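# Mount small gear between tester centres, meshing big gear

## Task

Place the small gear on the gear tester so it is held between the tester's two centres and its teeth engage the large gear mounted on the tester's slide; then release the small gear and withdraw the gripper away from it.

## Robot and tools

Robot. Two arms, left_arm and right_arm, each ending in a two-finger gripper. Bases in the scene frame: left_arm at (-0.037, +0.294, 0) m, quat_wxyz (+0.998, 0, 0, -0.058); right_arm at (-0.042, -0.231, 0) m, quat_wxyz (+0.998, 0, 0, +0.055). Joint ranges (rad), base to hand: waist -2.618 to 3.054, shoulder 0.000 to 3.142, elbow 0.000 to 3.142, wrist pitch -1.571 to 1.571, wrist yaw -1.571 to 1.571, wrist roll -2.094 to 2.094. Elbows cannot quite straighten fully.

Frame. All poses share one scene frame: origin on the tabletop midway between the arms, +x away from the robot over the table, +z up, left_arm on the +y side. The arm names do not correspond to image sides. On each gripper the fingers extend along its own +z and close along its own y. The reported end_effector_position is the midpoint between the finger pads, roughly 1 cm short of the tips. Printed hand positions can be somewhat wrong, worse when reaching far, and arms usually settle a centimetre or more off target, typically low.

Row layout (used by both motion tools). One row has 16 numbers: left_arm x, y, z, qw, qx, qy, qz, opening, followed by the same eight for right_arm. x, y, z is an absolute target position for that gripper in metres, and qw..qz an absolute target orientation (w first), both in the scene frame. Opening ranges -1 (closed) to +1 (fully open, 0.094 m). Both arms are always in the row even if only one should move; to keep an arm still, resend the exact pose and opening it had in the last result from before it began holding. To keep an orientation steady, repeat your own quaternion rather than copying the drifting reported one.

execute_actions(actions). actions is a list of actions; each action is a list of up to 15 rows, one row per control step of 1/30 s; if fewer rows are given, the last one is repeated to fill 15 steps. An empty list just returns state and images. Each step the command is limited to within 70 mm and 16 degrees of the measured hand pose, so a distant target takes several actions, and after an action the arm only continues to its last limited pose. An action is rejected for both arms if any target lies over 0.6 m from that gripper's starting position along any of its axes; a malformed action, or a first action failing this check, rejects the whole call.

move(target, speed, blocking). target is one 16-number row of absolute poses as above. Each gripper follows a straight path there; paths finish together, lasting 0.5 to 10 s (cut off at 10 s). speed is the top path speed in m/s, 0.002 to 0.5, default 0.25; rotation is capped at twice that value in rad/s. Openings are applied when the move starts. Paths ignore obstacles and the other arm, and the hand may lag, wander or overshoot speed, especially near full reach. Faster contact and aiming deeper past a contact both mean harder pressing. blocking=false returns after 0.5 s while motion continues; until a result shows it finished, further moves and execute_actions are rejected, so use wait or stop. The result adds a move: line giving how it ended (done, off_target, moving, held, fault), which limits applied (paced: pose clipped; held: some steps were blocked, after which the arm may surge), and each gripper's distance from its target. If only one arm is named, the other finished fine.

wait(seconds): 0 to 10; arms keep their last command; returns early if a running move finishes. stop(): brakes the running move; it needs stopping distance, fingers keep moving. zoom_image(camera, region): camera is cam_high, cam_low, cam_left_wrist or cam_right_wrist; region [x0, y0, x1, y1] in pixels from the top-left, at most 504 by 504. read_manual(section): only "licences". finished_scene(scene): ends the given scene (integer) after the robot holds its last command; irreversible, and the goal must then remain satisfied.

Results. A state line gives each gripper's position and quaternion; Hand target lines show what the controller is now steering toward; grip_measured is finger opening on the command scale, and the last Joint positions entry per arm is the opening in metres (each gripper can read off by about 1 mm, consistently). A pose unreachable line means the clearance check altered or blocked that arm's command. FAULT lines report arm stops.

Cameras: cam_high and cam_low are fixed, 504x504; cam_left_wrist and cam_right_wrist are fisheye, 616x616, mounted on the hands. Calibration data is supplied but may be slightly off.

Gripping. To hold something, command an opening below grip_measured: about 0.03 lower grips firmly, smaller differences grip gently. Pad force tops out around 50 to 62 N and is weaker on very thin parts; the first contact can spike.

Avoid. Knocking or placing anything off the table; letting the arms collide or press on each other; dropping or slamming the gear; very hard pushes. Occasional disturbances may tug a held part or shove loose ones. Holding loads warms the motors: MOTOR HOT appears at 75 °C, at 90 °C that arm is halted for 10 s, at 100 °C it goes limp and drops, reported as OVER-TEMPERATURE FAULT. Faster, smoother, low-effort motion is preferred.

Each tool is called as name(argument=value, ...) on one line, values as JSON.

## Session

I'll start by looking at the scene's current state.

execute_actions(actions=[])

Scene clock: 0.00 s.
left_arm: end_effector_position=(+0.4144, -0.0241, +0.2925) grip_measured=+1.000 end_effector_quat_wxyz=(+0.557, -0.046, +0.823, +0.100) | right_arm: end_effector_position=(+0.3249, -0.5459, +0.1885) grip_measured=+1.000 end_effector_quat_wxyz=(+0.235, +0.189, +0.940, +0.157)
Joint positions: left_arm=[-0.777  2.142  2.152 -0.739 -1.001 -0.524  0.094] | right_arm=[-1.016  2.345  2.513 -1.566 -0.55  -0.46   0.094]
Joint velocities: left_arm=[-0.017  0.002  0.007 -0.051  0.022 -0.022  0.   ] | right_arm=[-0.002 -0.017  0.017  0.022  0.022  0.022  0.   ]
Hand target (left_arm): +0.414, -0.022, +0.296; +0.559, -0.049, +0.821, +0.103
Hand target (right_arm): +0.326, -0.545, +0.193; +0.240, +0.187, +0.939, +0.158

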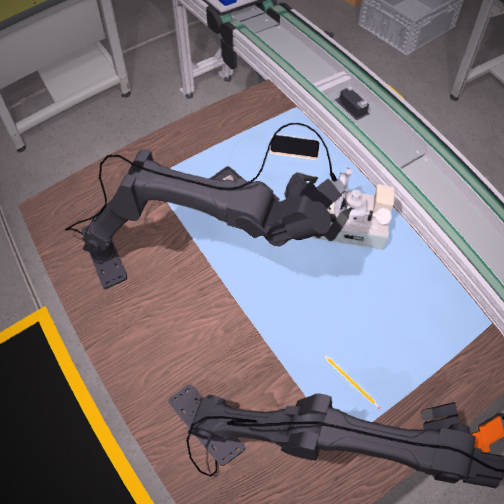

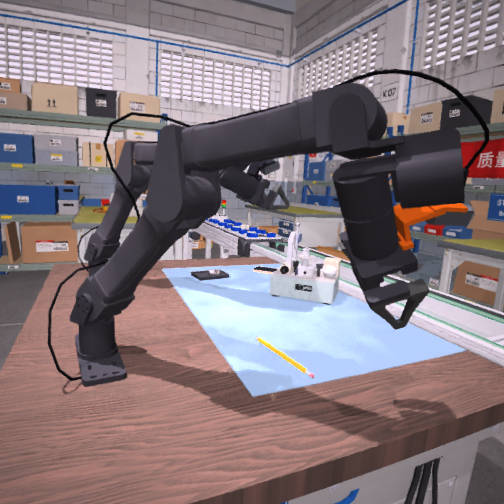

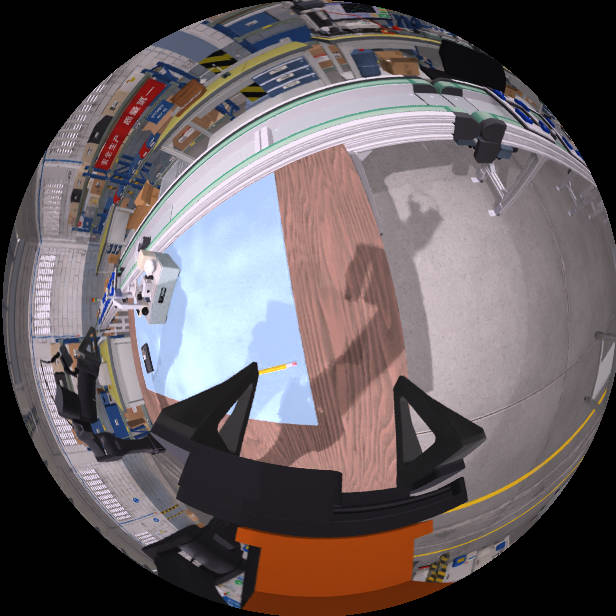

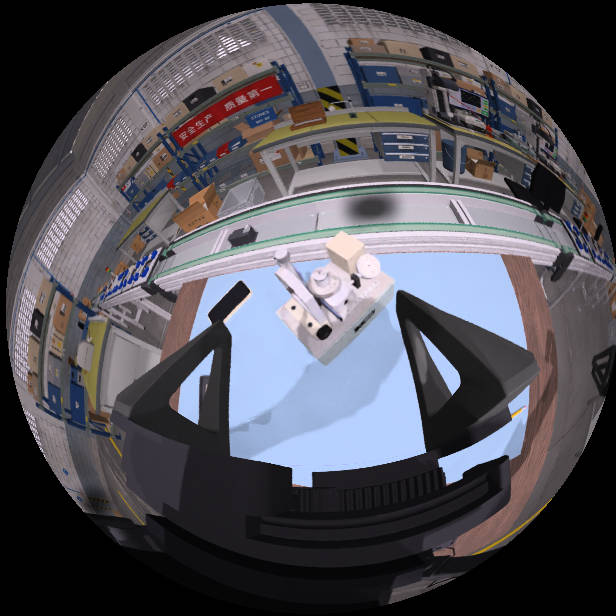

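zoom_image(camera="cam_right_wrist", region=[240, 210, 420, 390])

zoom_image(camera="cam_low", region=[180, 200, 360, 320])

zoom_image(camera="cam_high", region=[190, 120, 420, 270])

Region (240, 210, 420, 390) of cam_right_wrist's 616x616 image, scaled by 2.800, with more detail than that image has.

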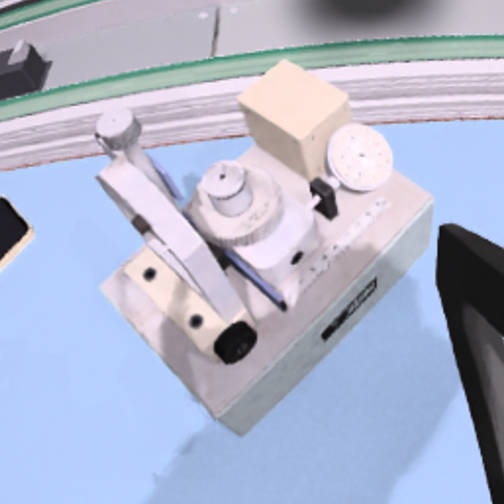

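Region (180, 200, 360, 320) of cam_low's 504x504 image, scaled by 2.800, with more detail than that image has.

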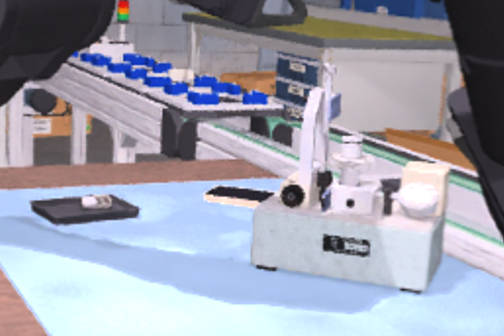

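Region (190, 120, 420, 270) of cam_high's 504x504 image, scaled by 2.191, with more detail than that image has; it fills the top 329 rows of this view, and the rest is white.

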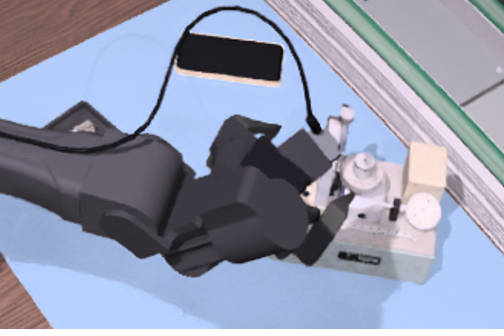

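zoom_image(camera="cam_right_wrist", region=[265, 240, 365, 345])

zoom_image(camera="cam_low", region=[260, 215, 350, 310])

zoom_image(camera="cam_left_wrist", region=[100, 230, 200, 390])

Region (265, 240, 365, 345) of cam_right_wrist's 616x616 image, scaled by 4.800, with more detail than that image has; it fills the left 480 columns of this view, and the rest is white.

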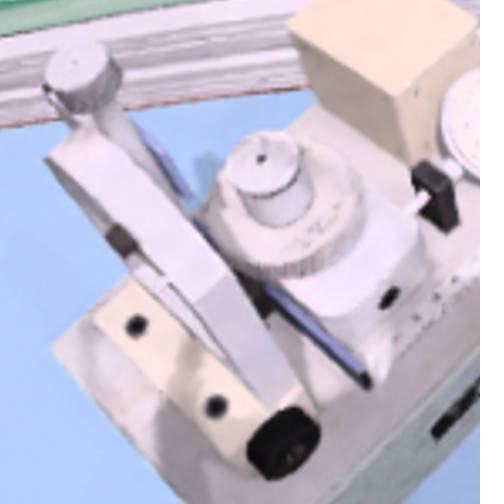

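Region (260, 215, 350, 310) of cam_low's 504x504 image, scaled by 5.305, with more detail than that image has; it fills the left 477 columns of this view, and the rest is white.

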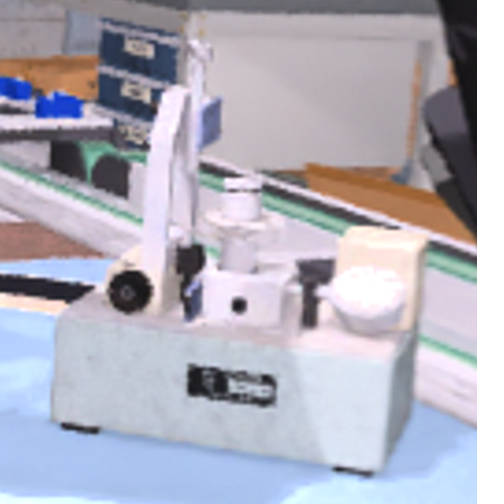

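Region (100, 230, 200, 390) of cam_left_wrist's 616x616 image, scaled by 3.150, with more detail than that image has; it fills the left 315 columns of this view, and the rest is white.

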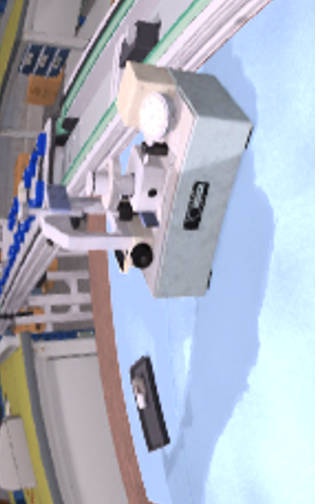

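move(target=[0.33, 0.28, 0.13, 0, 0, 1, 0, 1, 0.33, -0.16, 0.15, 0.6744, -0.2126, 0.6744, 0.2126, 1], speed=0.3)

Scene clock: 101.73 s.
left_arm: end_effector_position=(+0.3193, +0.2806, +0.1255) grip_measured=+1.000 end_effector_quat_wxyz=(-0.011, -0.003, +1.000, -0.002) | right_arm: end_effector_position=(+0.3318, -0.1655, +0.1567) grip_measured=+1.000 end_effector_quat_wxyz=(+0.679, -0.224, +0.671, +0.195)
Joint positions: left_arm=[ 0.076  1.917  1.704 -1.38   0.006 -0.046  0.094] | right_arm=[-0.271  1.661  0.324  1.336 -0.762 -0.044  0.094]
Joint velocities: left_arm=[-0.007  0.012 -0.007  0.007  0.037  0.051  0.   ] | right_arm=[-0.017 -0.022  0.017  0.022  0.007  0.007  0.   ]
Hand target (left_arm): +0.324, +0.278, +0.132; -0.001, +0.002, +1.000, -0.008
Hand target (right_arm): +0.329, -0.163, +0.148; +0.670, -0.217, +0.680, +0.203
Off the commanded pose (left_arm): 0.012 m, 1 deg.
Off the commanded pose (right_arm): 0.009 m, 3 deg.
move: off_target (left_arm, right_arm)
camera_calibration (this result's frames):
cam_left_wrist: T_world_to_cam=[[-0.196679, -0.980206, 0.0226492, 0.331872], [-0.73415, 0.162541, 0.659245, 0.114924], [-0.649877, 0.113032, -0.751587, 0.373344], [0, 0, 0, 1]] pos_world=[0.392271, 0.264424, 0.197321]
cam_right_wrist: T_world_to_cam=[[0.610281, -0.777812, 0.150217, -0.34497], [-0.29069, -0.396273, -0.8709, 0.215116], [0.736924, 0.487827, -0.46794, 0.029939], [0, 0, 0, 1]] pos_world=[0.250998, -0.197682, 0.253174]

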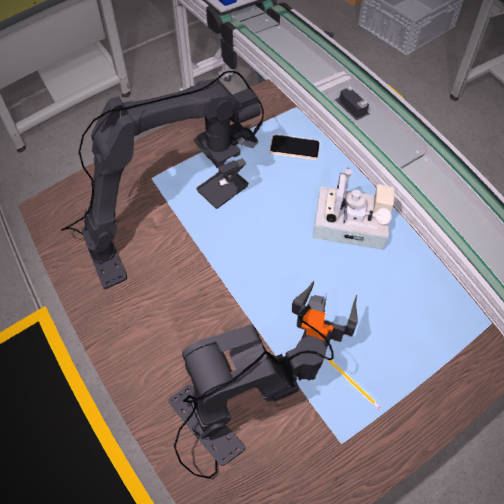

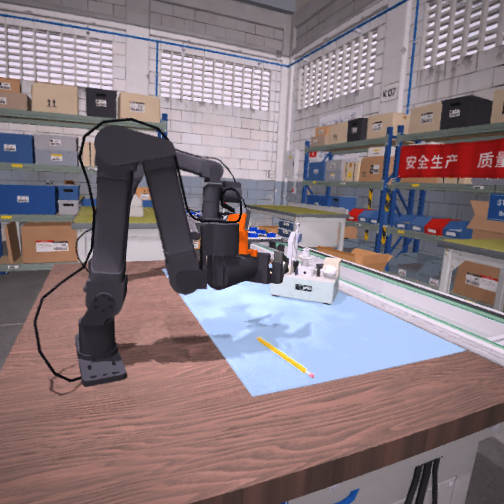

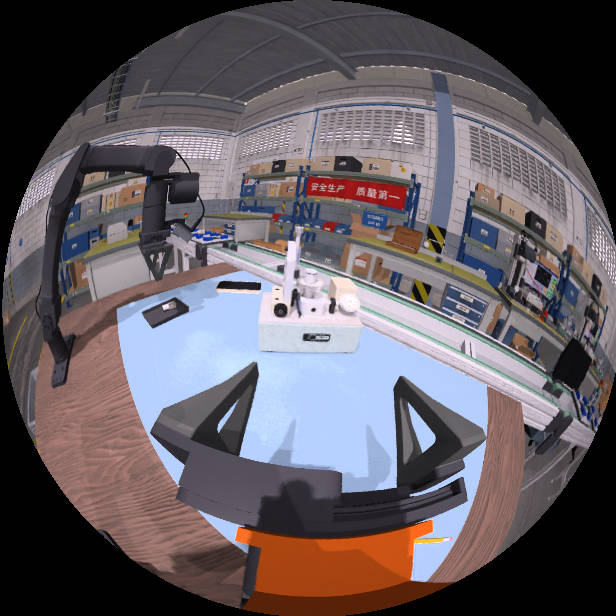

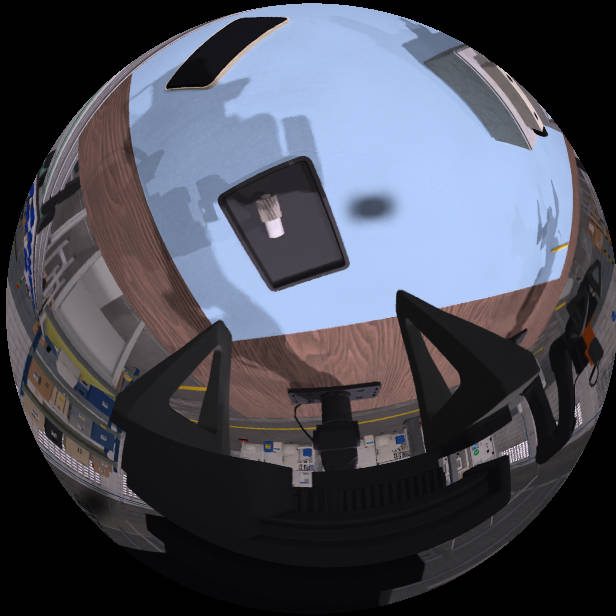

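zoom_image(camera="cam_left_wrist", region=[250, 220, 375, 360])

zoom_image(camera="cam_high", region=[300, 160, 410, 260])

zoom_image(camera="cam_right_wrist", region=[210, 150, 360, 300])

Region (250, 220, 375, 360) of cam_left_wrist's 616x616 image, scaled by 3.600, with more detail than that image has; it fills the left 450 columns of this view, and the rest is white.

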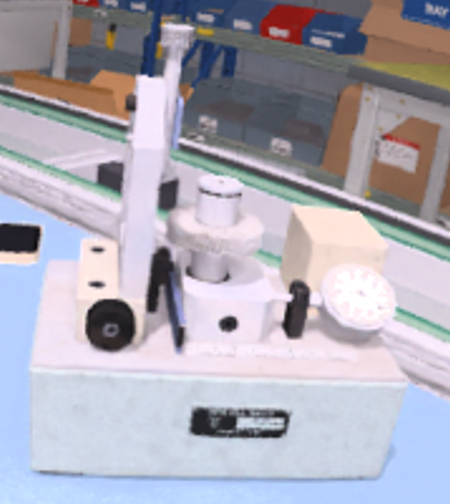

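Region (300, 160, 410, 260) of cam_high's 504x504 image, scaled by 4.582, with more detail than that image has; it fills the top 458 rows of this view, and the rest is white.

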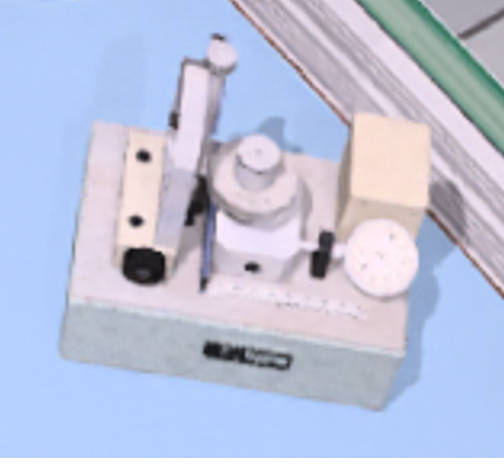

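Region (210, 150, 360, 300) of cam_right_wrist's 616x616 image, scaled by 3.360, with more detail than that image has.

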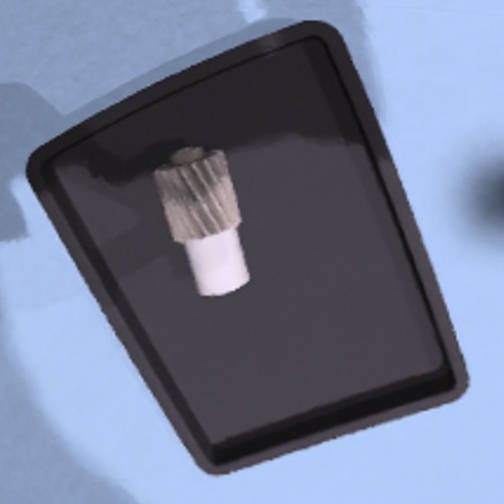

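move(target=[0.43, 0.105, 0.12, 0.6533, 0.2706, 0.6533, -0.2706, 1, 0.445, -0.115, 0.12, 0.6124, -0.3536, 0.6124, 0.3536, 1], speed=0.3)

Scene clock: 165.67 s.
left_arm: end_effector_position=(+0.4314, +0.1129, +0.1152) grip_measured=+1.000 end_effector_quat_wxyz=(+0.655, +0.269, +0.659, -0.256) | right_arm: end_effector_position=(+0.4419, -0.1185, +0.1225) grip_measured=+1.000 end_effector_quat_wxyz=(+0.621, -0.354, +0.609, +0.344)
Joint positions: left_arm=[-0.059  2.124  0.785  1.325  0.585  0.023  0.094] | right_arm=[-0.217  2.228  1.018  1.231 -1.139 -0.002  0.094]
Joint velocities: left_arm=[-0.012 -0.007  0.012 -0.037 -0.007 -0.022  0.   ] | right_arm=[-0.012  0.002  0.022 -0.007 -0.007  0.007  0.   ]
Hand target (left_arm): +0.434, +0.106, +0.117; +0.654, +0.271, +0.654, -0.265
Hand target (right_arm): +0.444, -0.115, +0.120; +0.614, -0.353, +0.611, +0.354
Off the commanded pose (left_arm): 0.009 m, 2 deg.
Off the commanded pose (right_arm): 0.005 m, 2 deg.
move: done
camera_calibration (this result's frames):
cam_left_wrist: T_world_to_cam=[[-0.683801, -0.696441, -0.217684, 0.39564], [-0.35273, 0.576662, -0.736914, 0.180836], [0.638747, -0.427119, -0.639978, -0.0503243], [0, 0, 0, 1]] pos_world=[0.36647, 0.149764, 0.187178]
cam_right_wrist: T_world_to_cam=[[0.881665, -0.453934, 0.128881, -0.449435], [-0.110578, -0.464271, -0.878763, 0.149231], [0.458736, 0.760524, -0.459527, 0.0640317], [0, 0, 0, 1]] pos_world=[0.383379, -0.183428, 0.218487]

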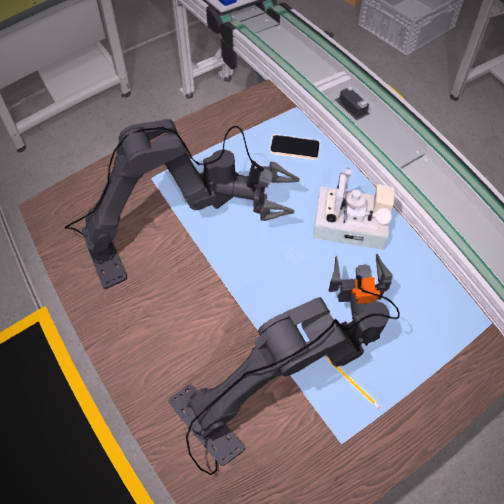

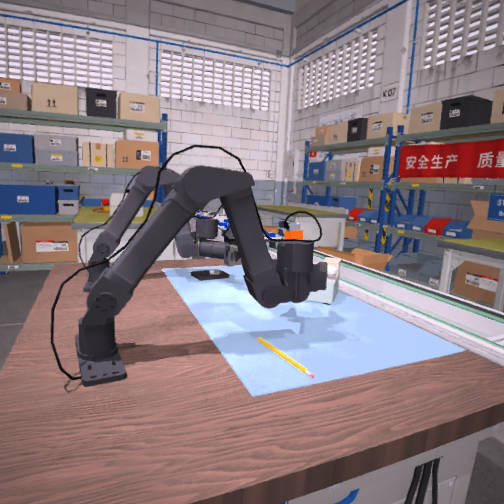

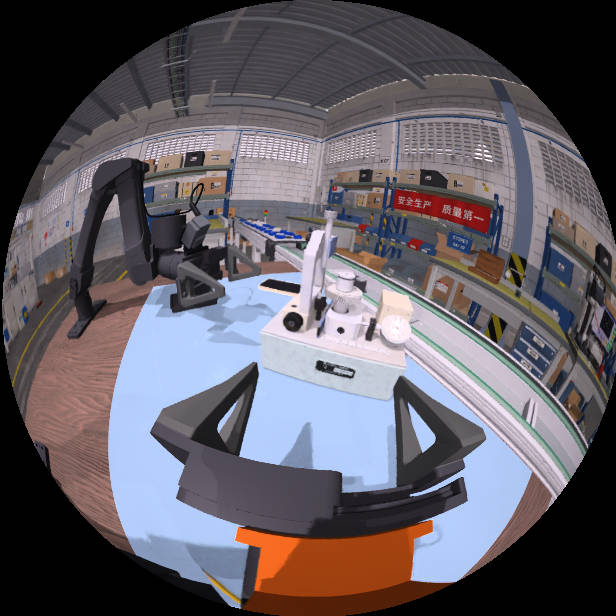

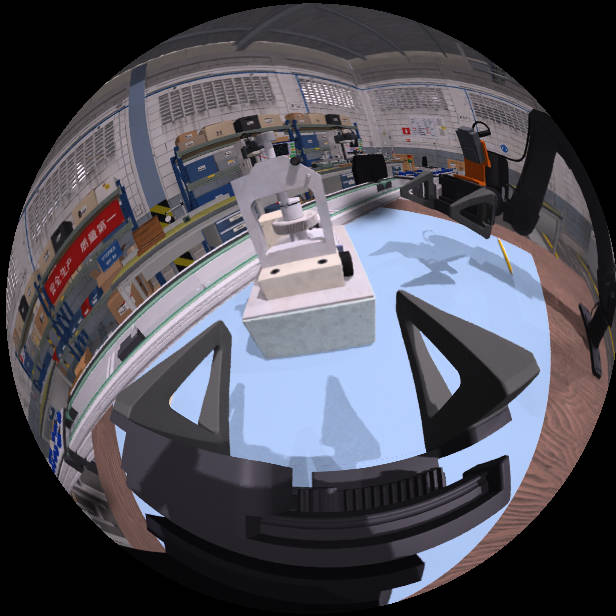

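zoom_image(camera="cam_right_wrist", region=[215, 125, 385, 310])

zoom_image(camera="cam_left_wrist", region=[270, 200, 430, 370])

Region (215, 125, 385, 310) of cam_right_wrist's 616x616 image, scaled by 2.724, with more detail than that image has; it fills the left 463 columns of this view, and the rest is white.

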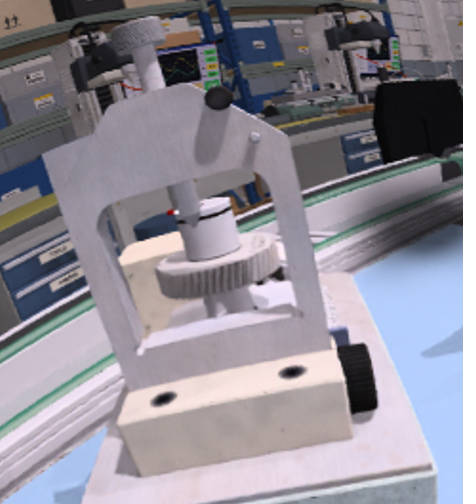

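Region (270, 200, 430, 370) of cam_left_wrist's 616x616 image, scaled by 2.965, with more detail than that image has; it fills the left 474 columns of this view, and the rest is white.

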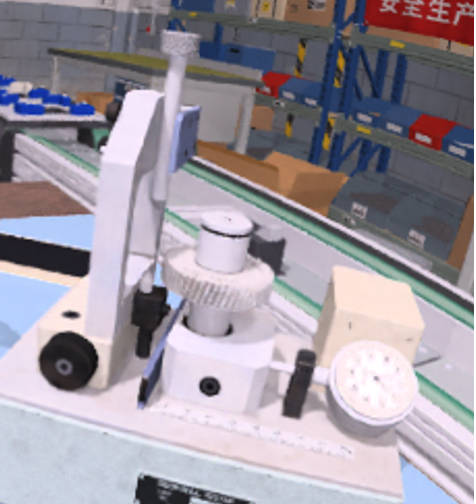

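zoom_image(camera="cam_right_wrist", region=[240, 125, 340, 265])

zoom_image(camera="cam_left_wrist", region=[290, 205, 380, 345])

Region (240, 125, 340, 265) of cam_right_wrist's 616x616 image, scaled by 3.600, with more detail than that image has; it fills the left 360 columns of this view, and the rest is white.

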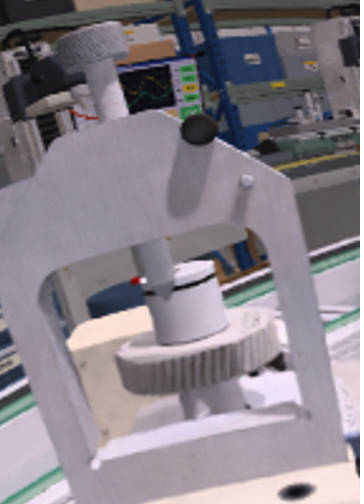

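Region (290, 205, 380, 345) of cam_left_wrist's 616x616 image, scaled by 3.600, with more detail than that image has; it fills the left 324 columns of this view, and the rest is white.

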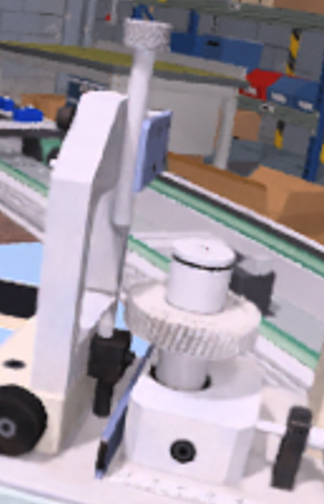

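zoom_image(camera="cam_right_wrist", region=[262, 185, 332, 260])

zoom_image(camera="cam_left_wrist", region=[300, 255, 370, 335])

Region (262, 185, 332, 260) of cam_right_wrist's 616x616 image, scaled by 6.720, with more detail than that image has; it fills the left 470 columns of this view, and the rest is white.

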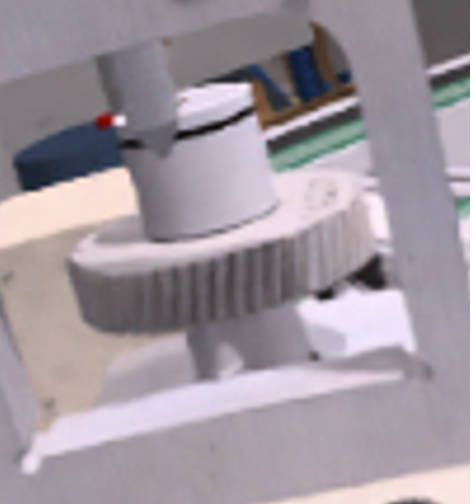

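Region (300, 255, 370, 335) of cam_left_wrist's 616x616 image, scaled by 6.300, with more detail than that image has; it fills the left 441 columns of this view, and the rest is white.

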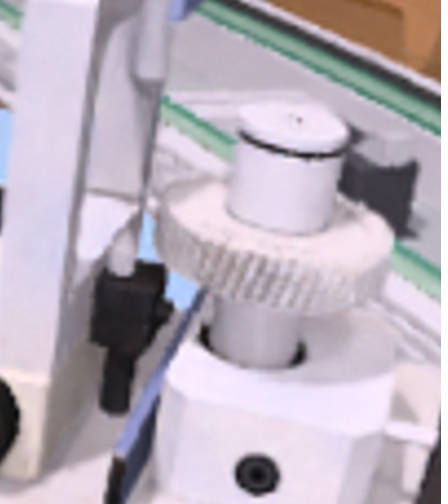

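move(target=[0.362, 0.302, 0.075, 0, 0, 1, 0, -0.1, 0.45, -0.06, 0.235, 0.4870, -0.3564, 0.7644, 0.2271, 0.0], speed=0.35)

Scene clock: 288.83 s.
left_arm: end_effector_position=(+0.3523, +0.2969, +0.0746) grip_measured=-0.098 end_effector_quat_wxyz=(-0.006, +0.012, +1.000, -0.007) | right_arm: end_effector_position=(+0.4501, -0.0628, +0.2204) grip_measured=+0.003 end_effector_quat_wxyz=(+0.478, -0.353, +0.771, +0.231)
Joint positions: left_arm=[ 0.126  2.049  1.69  -1.223  0.014  0.035  0.042] | right_arm=[ 0.001  1.816  1.429 -0.206 -0.675 -0.379  0.047]
Joint velocities: left_arm=[-0.012  0.007 -0.007 -0.081 -0.007 -0.037  0.001] | right_arm=[-0.002 -0.017 -0.002 -0.007 -0.007 -0.037 -0.001]
Hand target (left_arm): +0.357, +0.301, +0.078; -0.002, +0.003, +1.000, -0.004
Hand target (right_arm): +0.449, -0.060, +0.233; +0.485, -0.359, +0.765, +0.227
Off the commanded pose (left_arm): 0.011 m, 2 deg.
Off the commanded pose (right_arm): 0.015 m, 1 deg.
move: off_target (left_arm, right_arm)
camera_calibration (this result's frames):
cam_left_wrist: T_world_to_cam=[[-0.227731, -0.973248, 0.0304408, 0.363785], [-0.735482, 0.192416, 0.649648, 0.162398], [-0.638126, 0.125556, -0.759626, 0.347457], [0, 0, 0, 1]] pos_world=[0.424008, 0.27918, 0.147362]
cam_right_wrist: T_world_to_cam=[[0.826095, -0.561228, 0.0508822, -0.408467], [-0.428884, -0.684716, -0.589256, 0.327655], [0.365547, 0.464959, -0.806342, 0.162737], [0, 0, 0, 1]] pos_world=[0.418471, -0.0805589, 0.345079]

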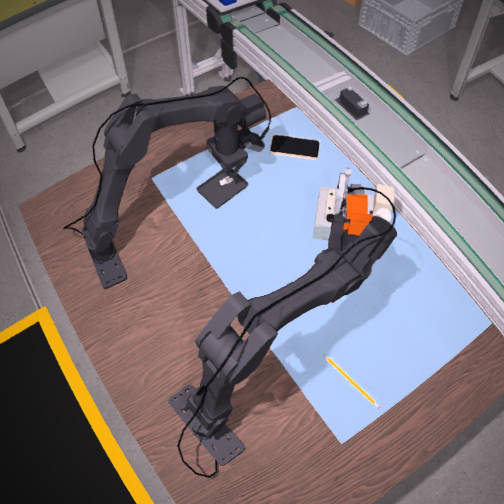

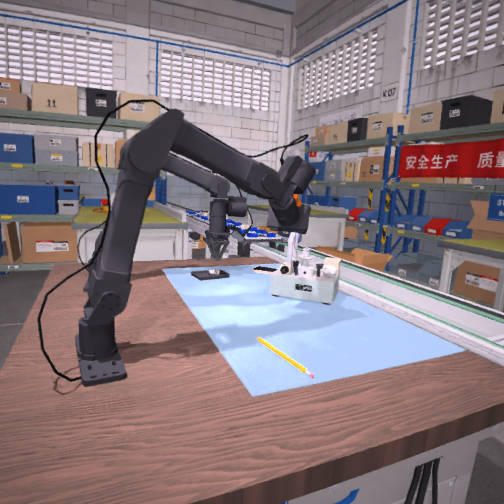

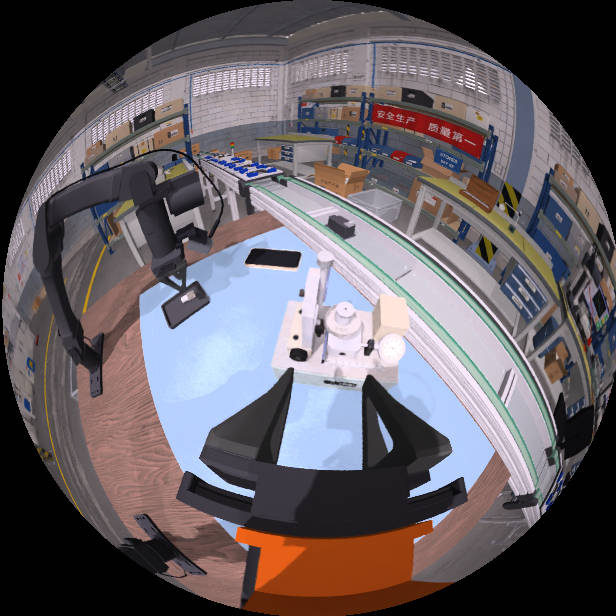

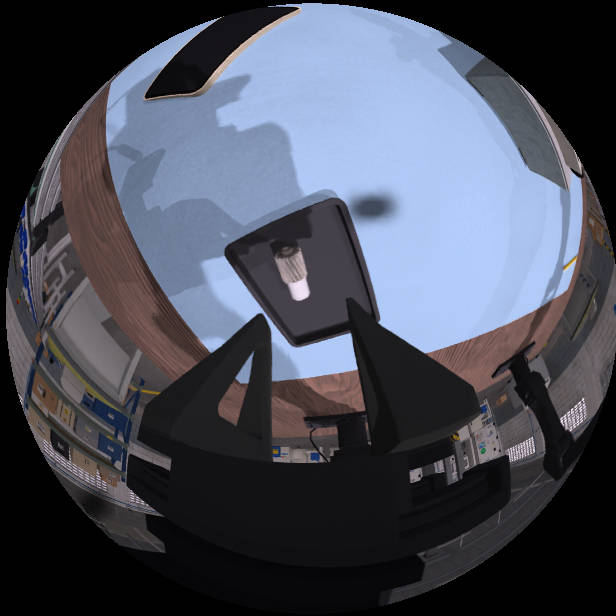

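zoom_image(camera="cam_right_wrist", region=[220, 190, 390, 360])

zoom_image(camera="cam_left_wrist", region=[265, 240, 415, 400])

Region (220, 190, 390, 360) of cam_right_wrist's 616x616 image, scaled by 2.965, with more detail than that image has.

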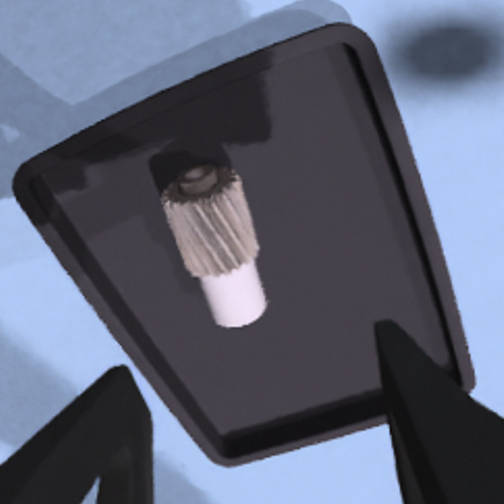

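Region (265, 240, 415, 400) of cam_left_wrist's 616x616 image, scaled by 3.150, with more detail than that image has; it fills the left 472 columns of this view, and the rest is white.

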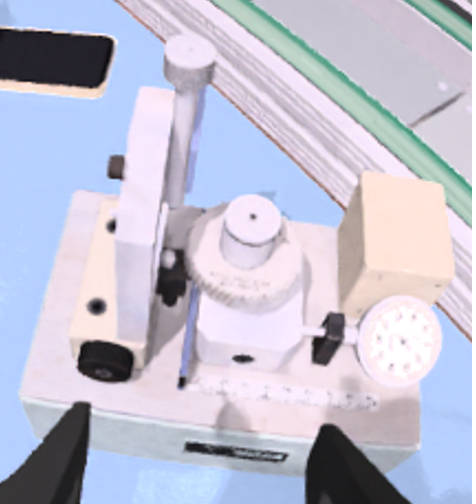

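move(target=[0.365, 0.307, 0.04, 0, 0, 1, 0, -0.1, 0.492, 0.003, 0.238, 0.4870, -0.3564, 0.7644, 0.2271, 0.0], speed=0.15)

Scene clock: 324.97 s.
left_arm: end_effector_position=(+0.3674, +0.3028, +0.0459) grip_measured=-0.098 end_effector_quat_wxyz=(+0.005, +0.007, +1.000, -0.003) | right_arm: end_effector_position=(+0.4903, +0.0026, +0.2364) grip_measured=+0.003 end_effector_quat_wxyz=(+0.491, -0.362, +0.760, +0.224)
Joint positions: left_arm=[ 0.137  2.106  1.661 -1.115  0.007  0.035  0.042] | right_arm=[ 0.138  1.994  1.699 -0.22  -0.561 -0.309  0.047]
Joint velocities: left_arm=[ 0.002 -0.007  0.012 -0.022 -0.022 -0.066 -0.001] | right_arm=[-0.007  0.022  0.027 -0.037 -0.051  0.007  0.001]
Hand target (left_arm): +0.365, +0.307, +0.040; -0.000, -0.000, +1.000, -0.000
Hand target (right_arm): +0.492, +0.003, +0.237; +0.487, -0.357, +0.765, +0.225
Off the commanded pose (left_arm): 0.008 m, 1 deg.
Off the commanded pose (right_arm): 0.002 m, 1 deg.
move: done
camera_calibration (this result's frames):
cam_left_wrist: T_world_to_cam=[[-0.21712, -0.975985, 0.0176806, 0.371447], [-0.751976, 0.178781, 0.634484, 0.201889], [-0.622408, 0.124464, -0.772734, 0.329748], [0, 0, 0, 1]] pos_world=[0.437702, 0.285391, 0.120145]
cam_right_wrist: T_world_to_cam=[[0.828734, -0.552933, 0.0863989, -0.415518], [-0.398511, -0.691443, -0.602574, 0.387399], [0.392923, 0.464943, -0.793373, 0.114067], [0, 0, 0, 1]] pos_world=[0.453918, -0.014924, 0.359834]

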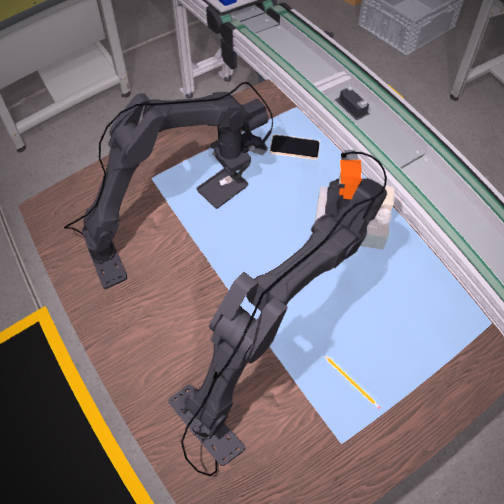

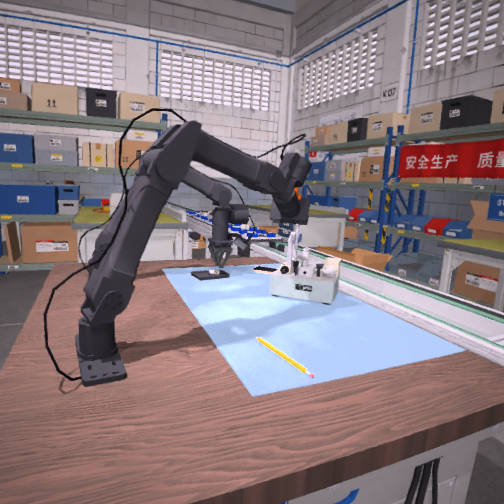

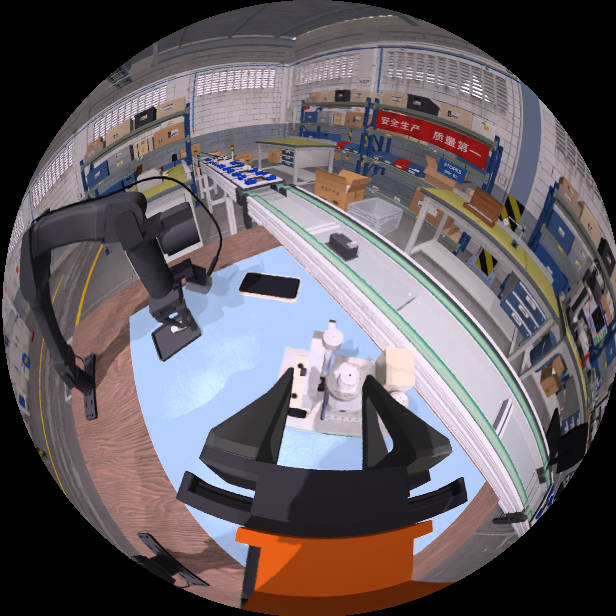

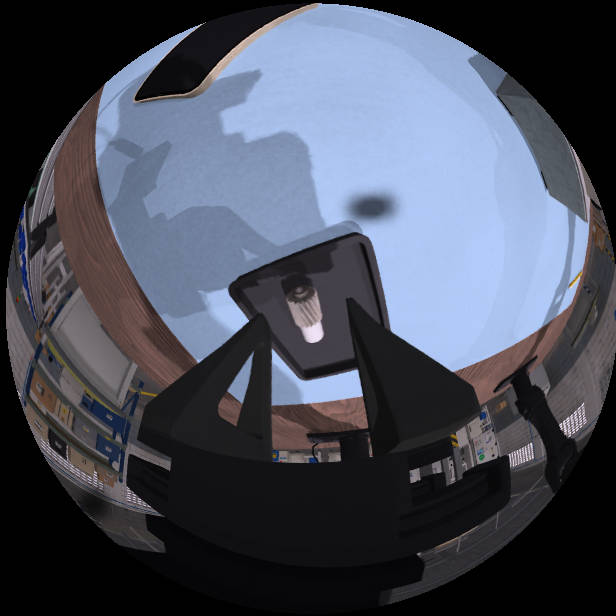

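zoom_image(camera="cam_left_wrist", region=[270, 305, 410, 445])

zoom_image(camera="cam_right_wrist", region=[225, 225, 395, 395])

zoom_image(camera="cam_low", region=[180, 190, 350, 310])

Region (270, 305, 410, 445) of cam_left_wrist's 616x616 image, scaled by 3.600, with more detail than that image has.

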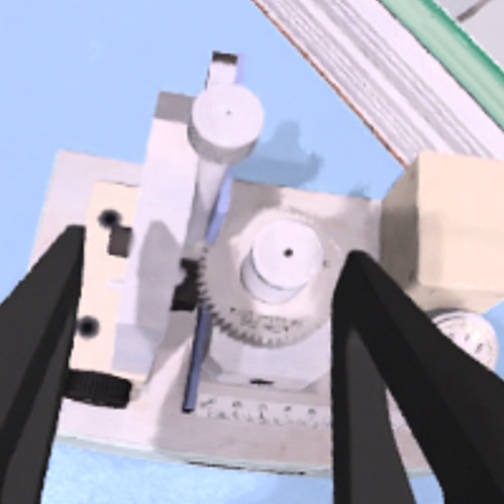

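Region (225, 225, 395, 395) of cam_right_wrist's 616x616 image, scaled by 2.965, with more detail than that image has.

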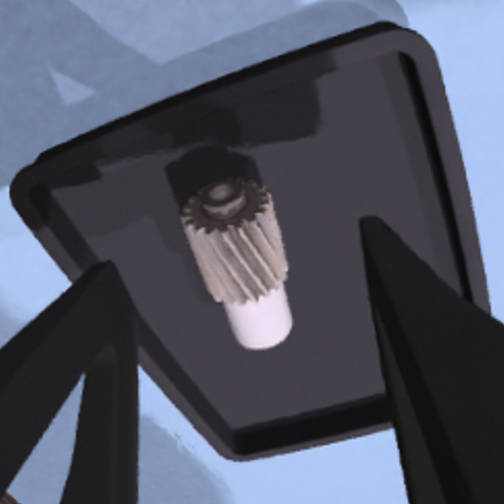

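Region (180, 190, 350, 310) of cam_low's 504x504 image, scaled by 2.965, with more detail than that image has; it fills the top 356 rows of this view, and the rest is white.

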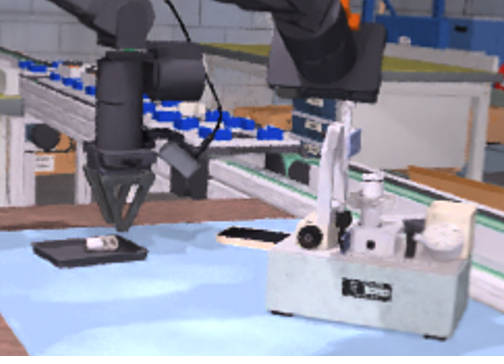

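move(target=[0.354, 0.307, 0.019, 0, 0, 1, 0, -0.2, 0.523, 0.036, 0.214, 0.4870, -0.3564, 0.7644, 0.2271, -0.3], speed=0.08)

Scene clock: 362.50 s.
left_arm: end_effector_position=(+0.3562, +0.3026, +0.0186) grip_measured=-0.198 end_effector_quat_wxyz=(-0.003, +0.007, +1.000, -0.003) | right_arm: end_effector_position=(+0.5208, +0.0325, +0.2083) grip_measured=-0.297 end_effector_quat_wxyz=(+0.484, -0.359, +0.766, +0.225)
Joint positions: left_arm=[ 0.137  2.106  1.549 -1.019  0.007  0.035  0.038] | right_arm=[ 0.183  2.163  1.852 -0.208 -0.518 -0.277  0.033]
Joint velocities: left_arm=[-0.012  0.002 -0.027 -0.022  0.022 -0.051 -0.001] | right_arm=[-0.002  0.007  0.032  0.007 -0.007 -0.066 -0.   ]
Hand target (left_arm): +0.354, +0.307, +0.019; -0.000, +0.000, +1.000, -0.000
Hand target (right_arm): +0.523, +0.036, +0.214; +0.487, -0.357, +0.764, +0.227
Off the commanded pose (left_arm): 0.005 m, 1 deg.
Off the commanded pose (right_arm): 0.007 m, 1 deg.
move: done
camera_calibration (this result's frames):
cam_left_wrist: T_world_to_cam=[[-0.216806, -0.975978, 0.0214894, 0.369062], [-0.741717, 0.178999, 0.646387, 0.206847], [-0.634706, 0.124202, -0.762707, 0.305917], [0, 0, 0, 1]] pos_world=[0.427604, 0.285175, 0.0916914]
cam_right_wrist: T_world_to_cam=[[0.827369, -0.557089, 0.0715035, -0.417971], [-0.414034, -0.690967, -0.592571, 0.409273], [0.379521, 0.46067, -0.802339, 0.0749043], [0, 0, 0, 1]] pos_world=[0.486842, 0.0154405, 0.332508]

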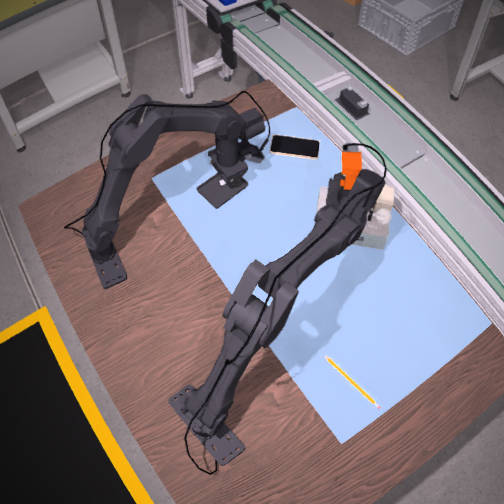

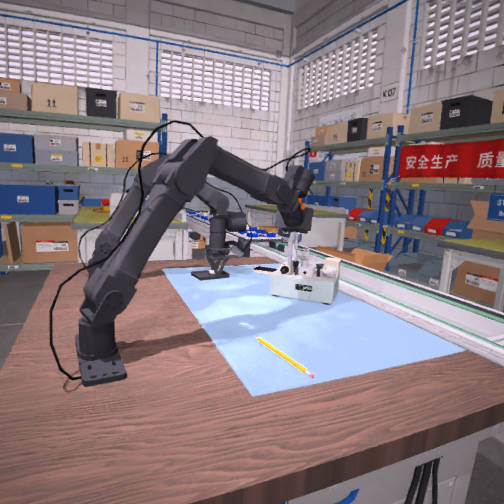

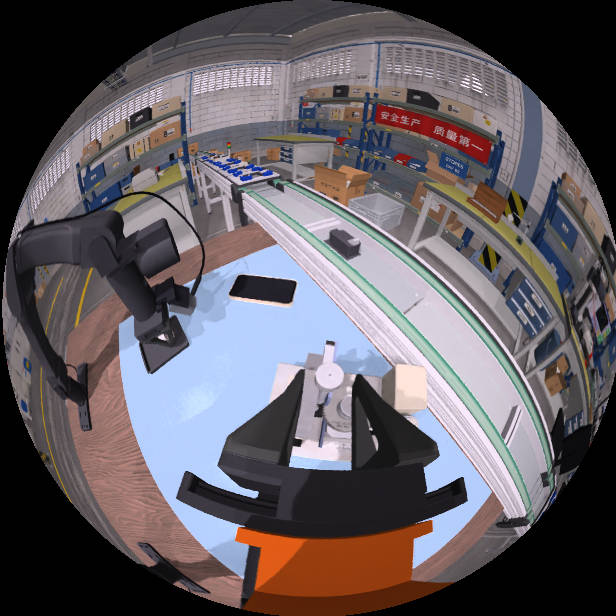

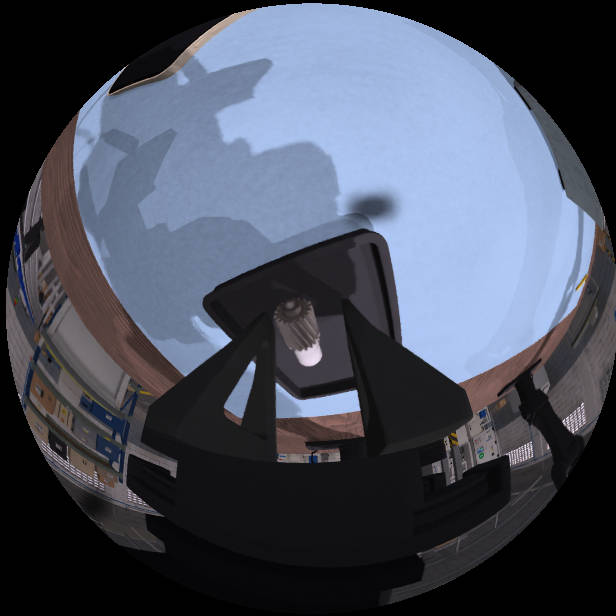

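zoom_image(camera="cam_left_wrist", region=[265, 330, 405, 470])

zoom_image(camera="cam_right_wrist", region=[230, 260, 390, 420])

zoom_image(camera="cam_low", region=[180, 190, 350, 310])

Region (265, 330, 405, 470) of cam_left_wrist's 616x616 image, scaled by 3.600, with more detail than that image has.

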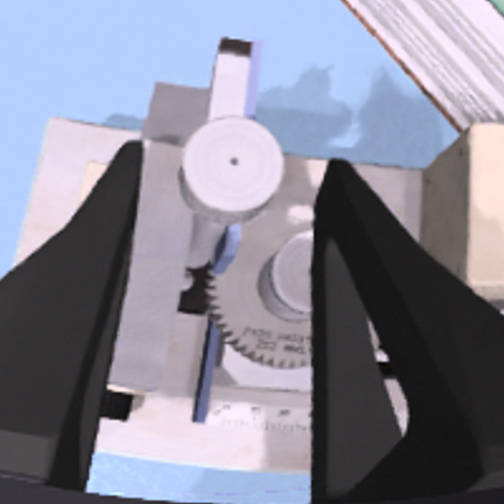

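Region (230, 260, 390, 420) of cam_right_wrist's 616x616 image, scaled by 3.150, with more detail than that image has.

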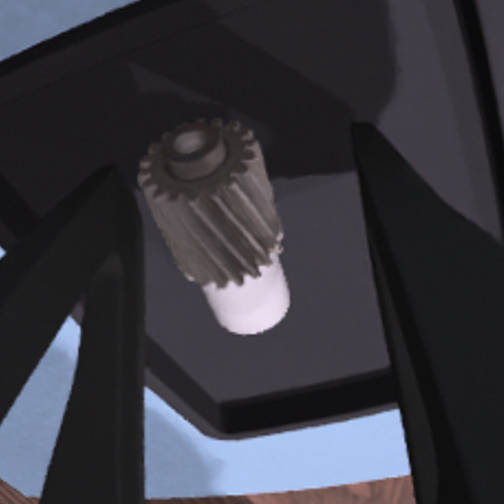

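Region (180, 190, 350, 310) of cam_low's 504x504 image, scaled by 2.965, with more detail than that image has; it fills the top 356 rows of this view, and the rest is white.

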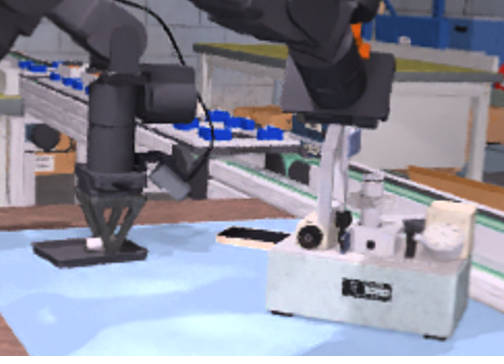

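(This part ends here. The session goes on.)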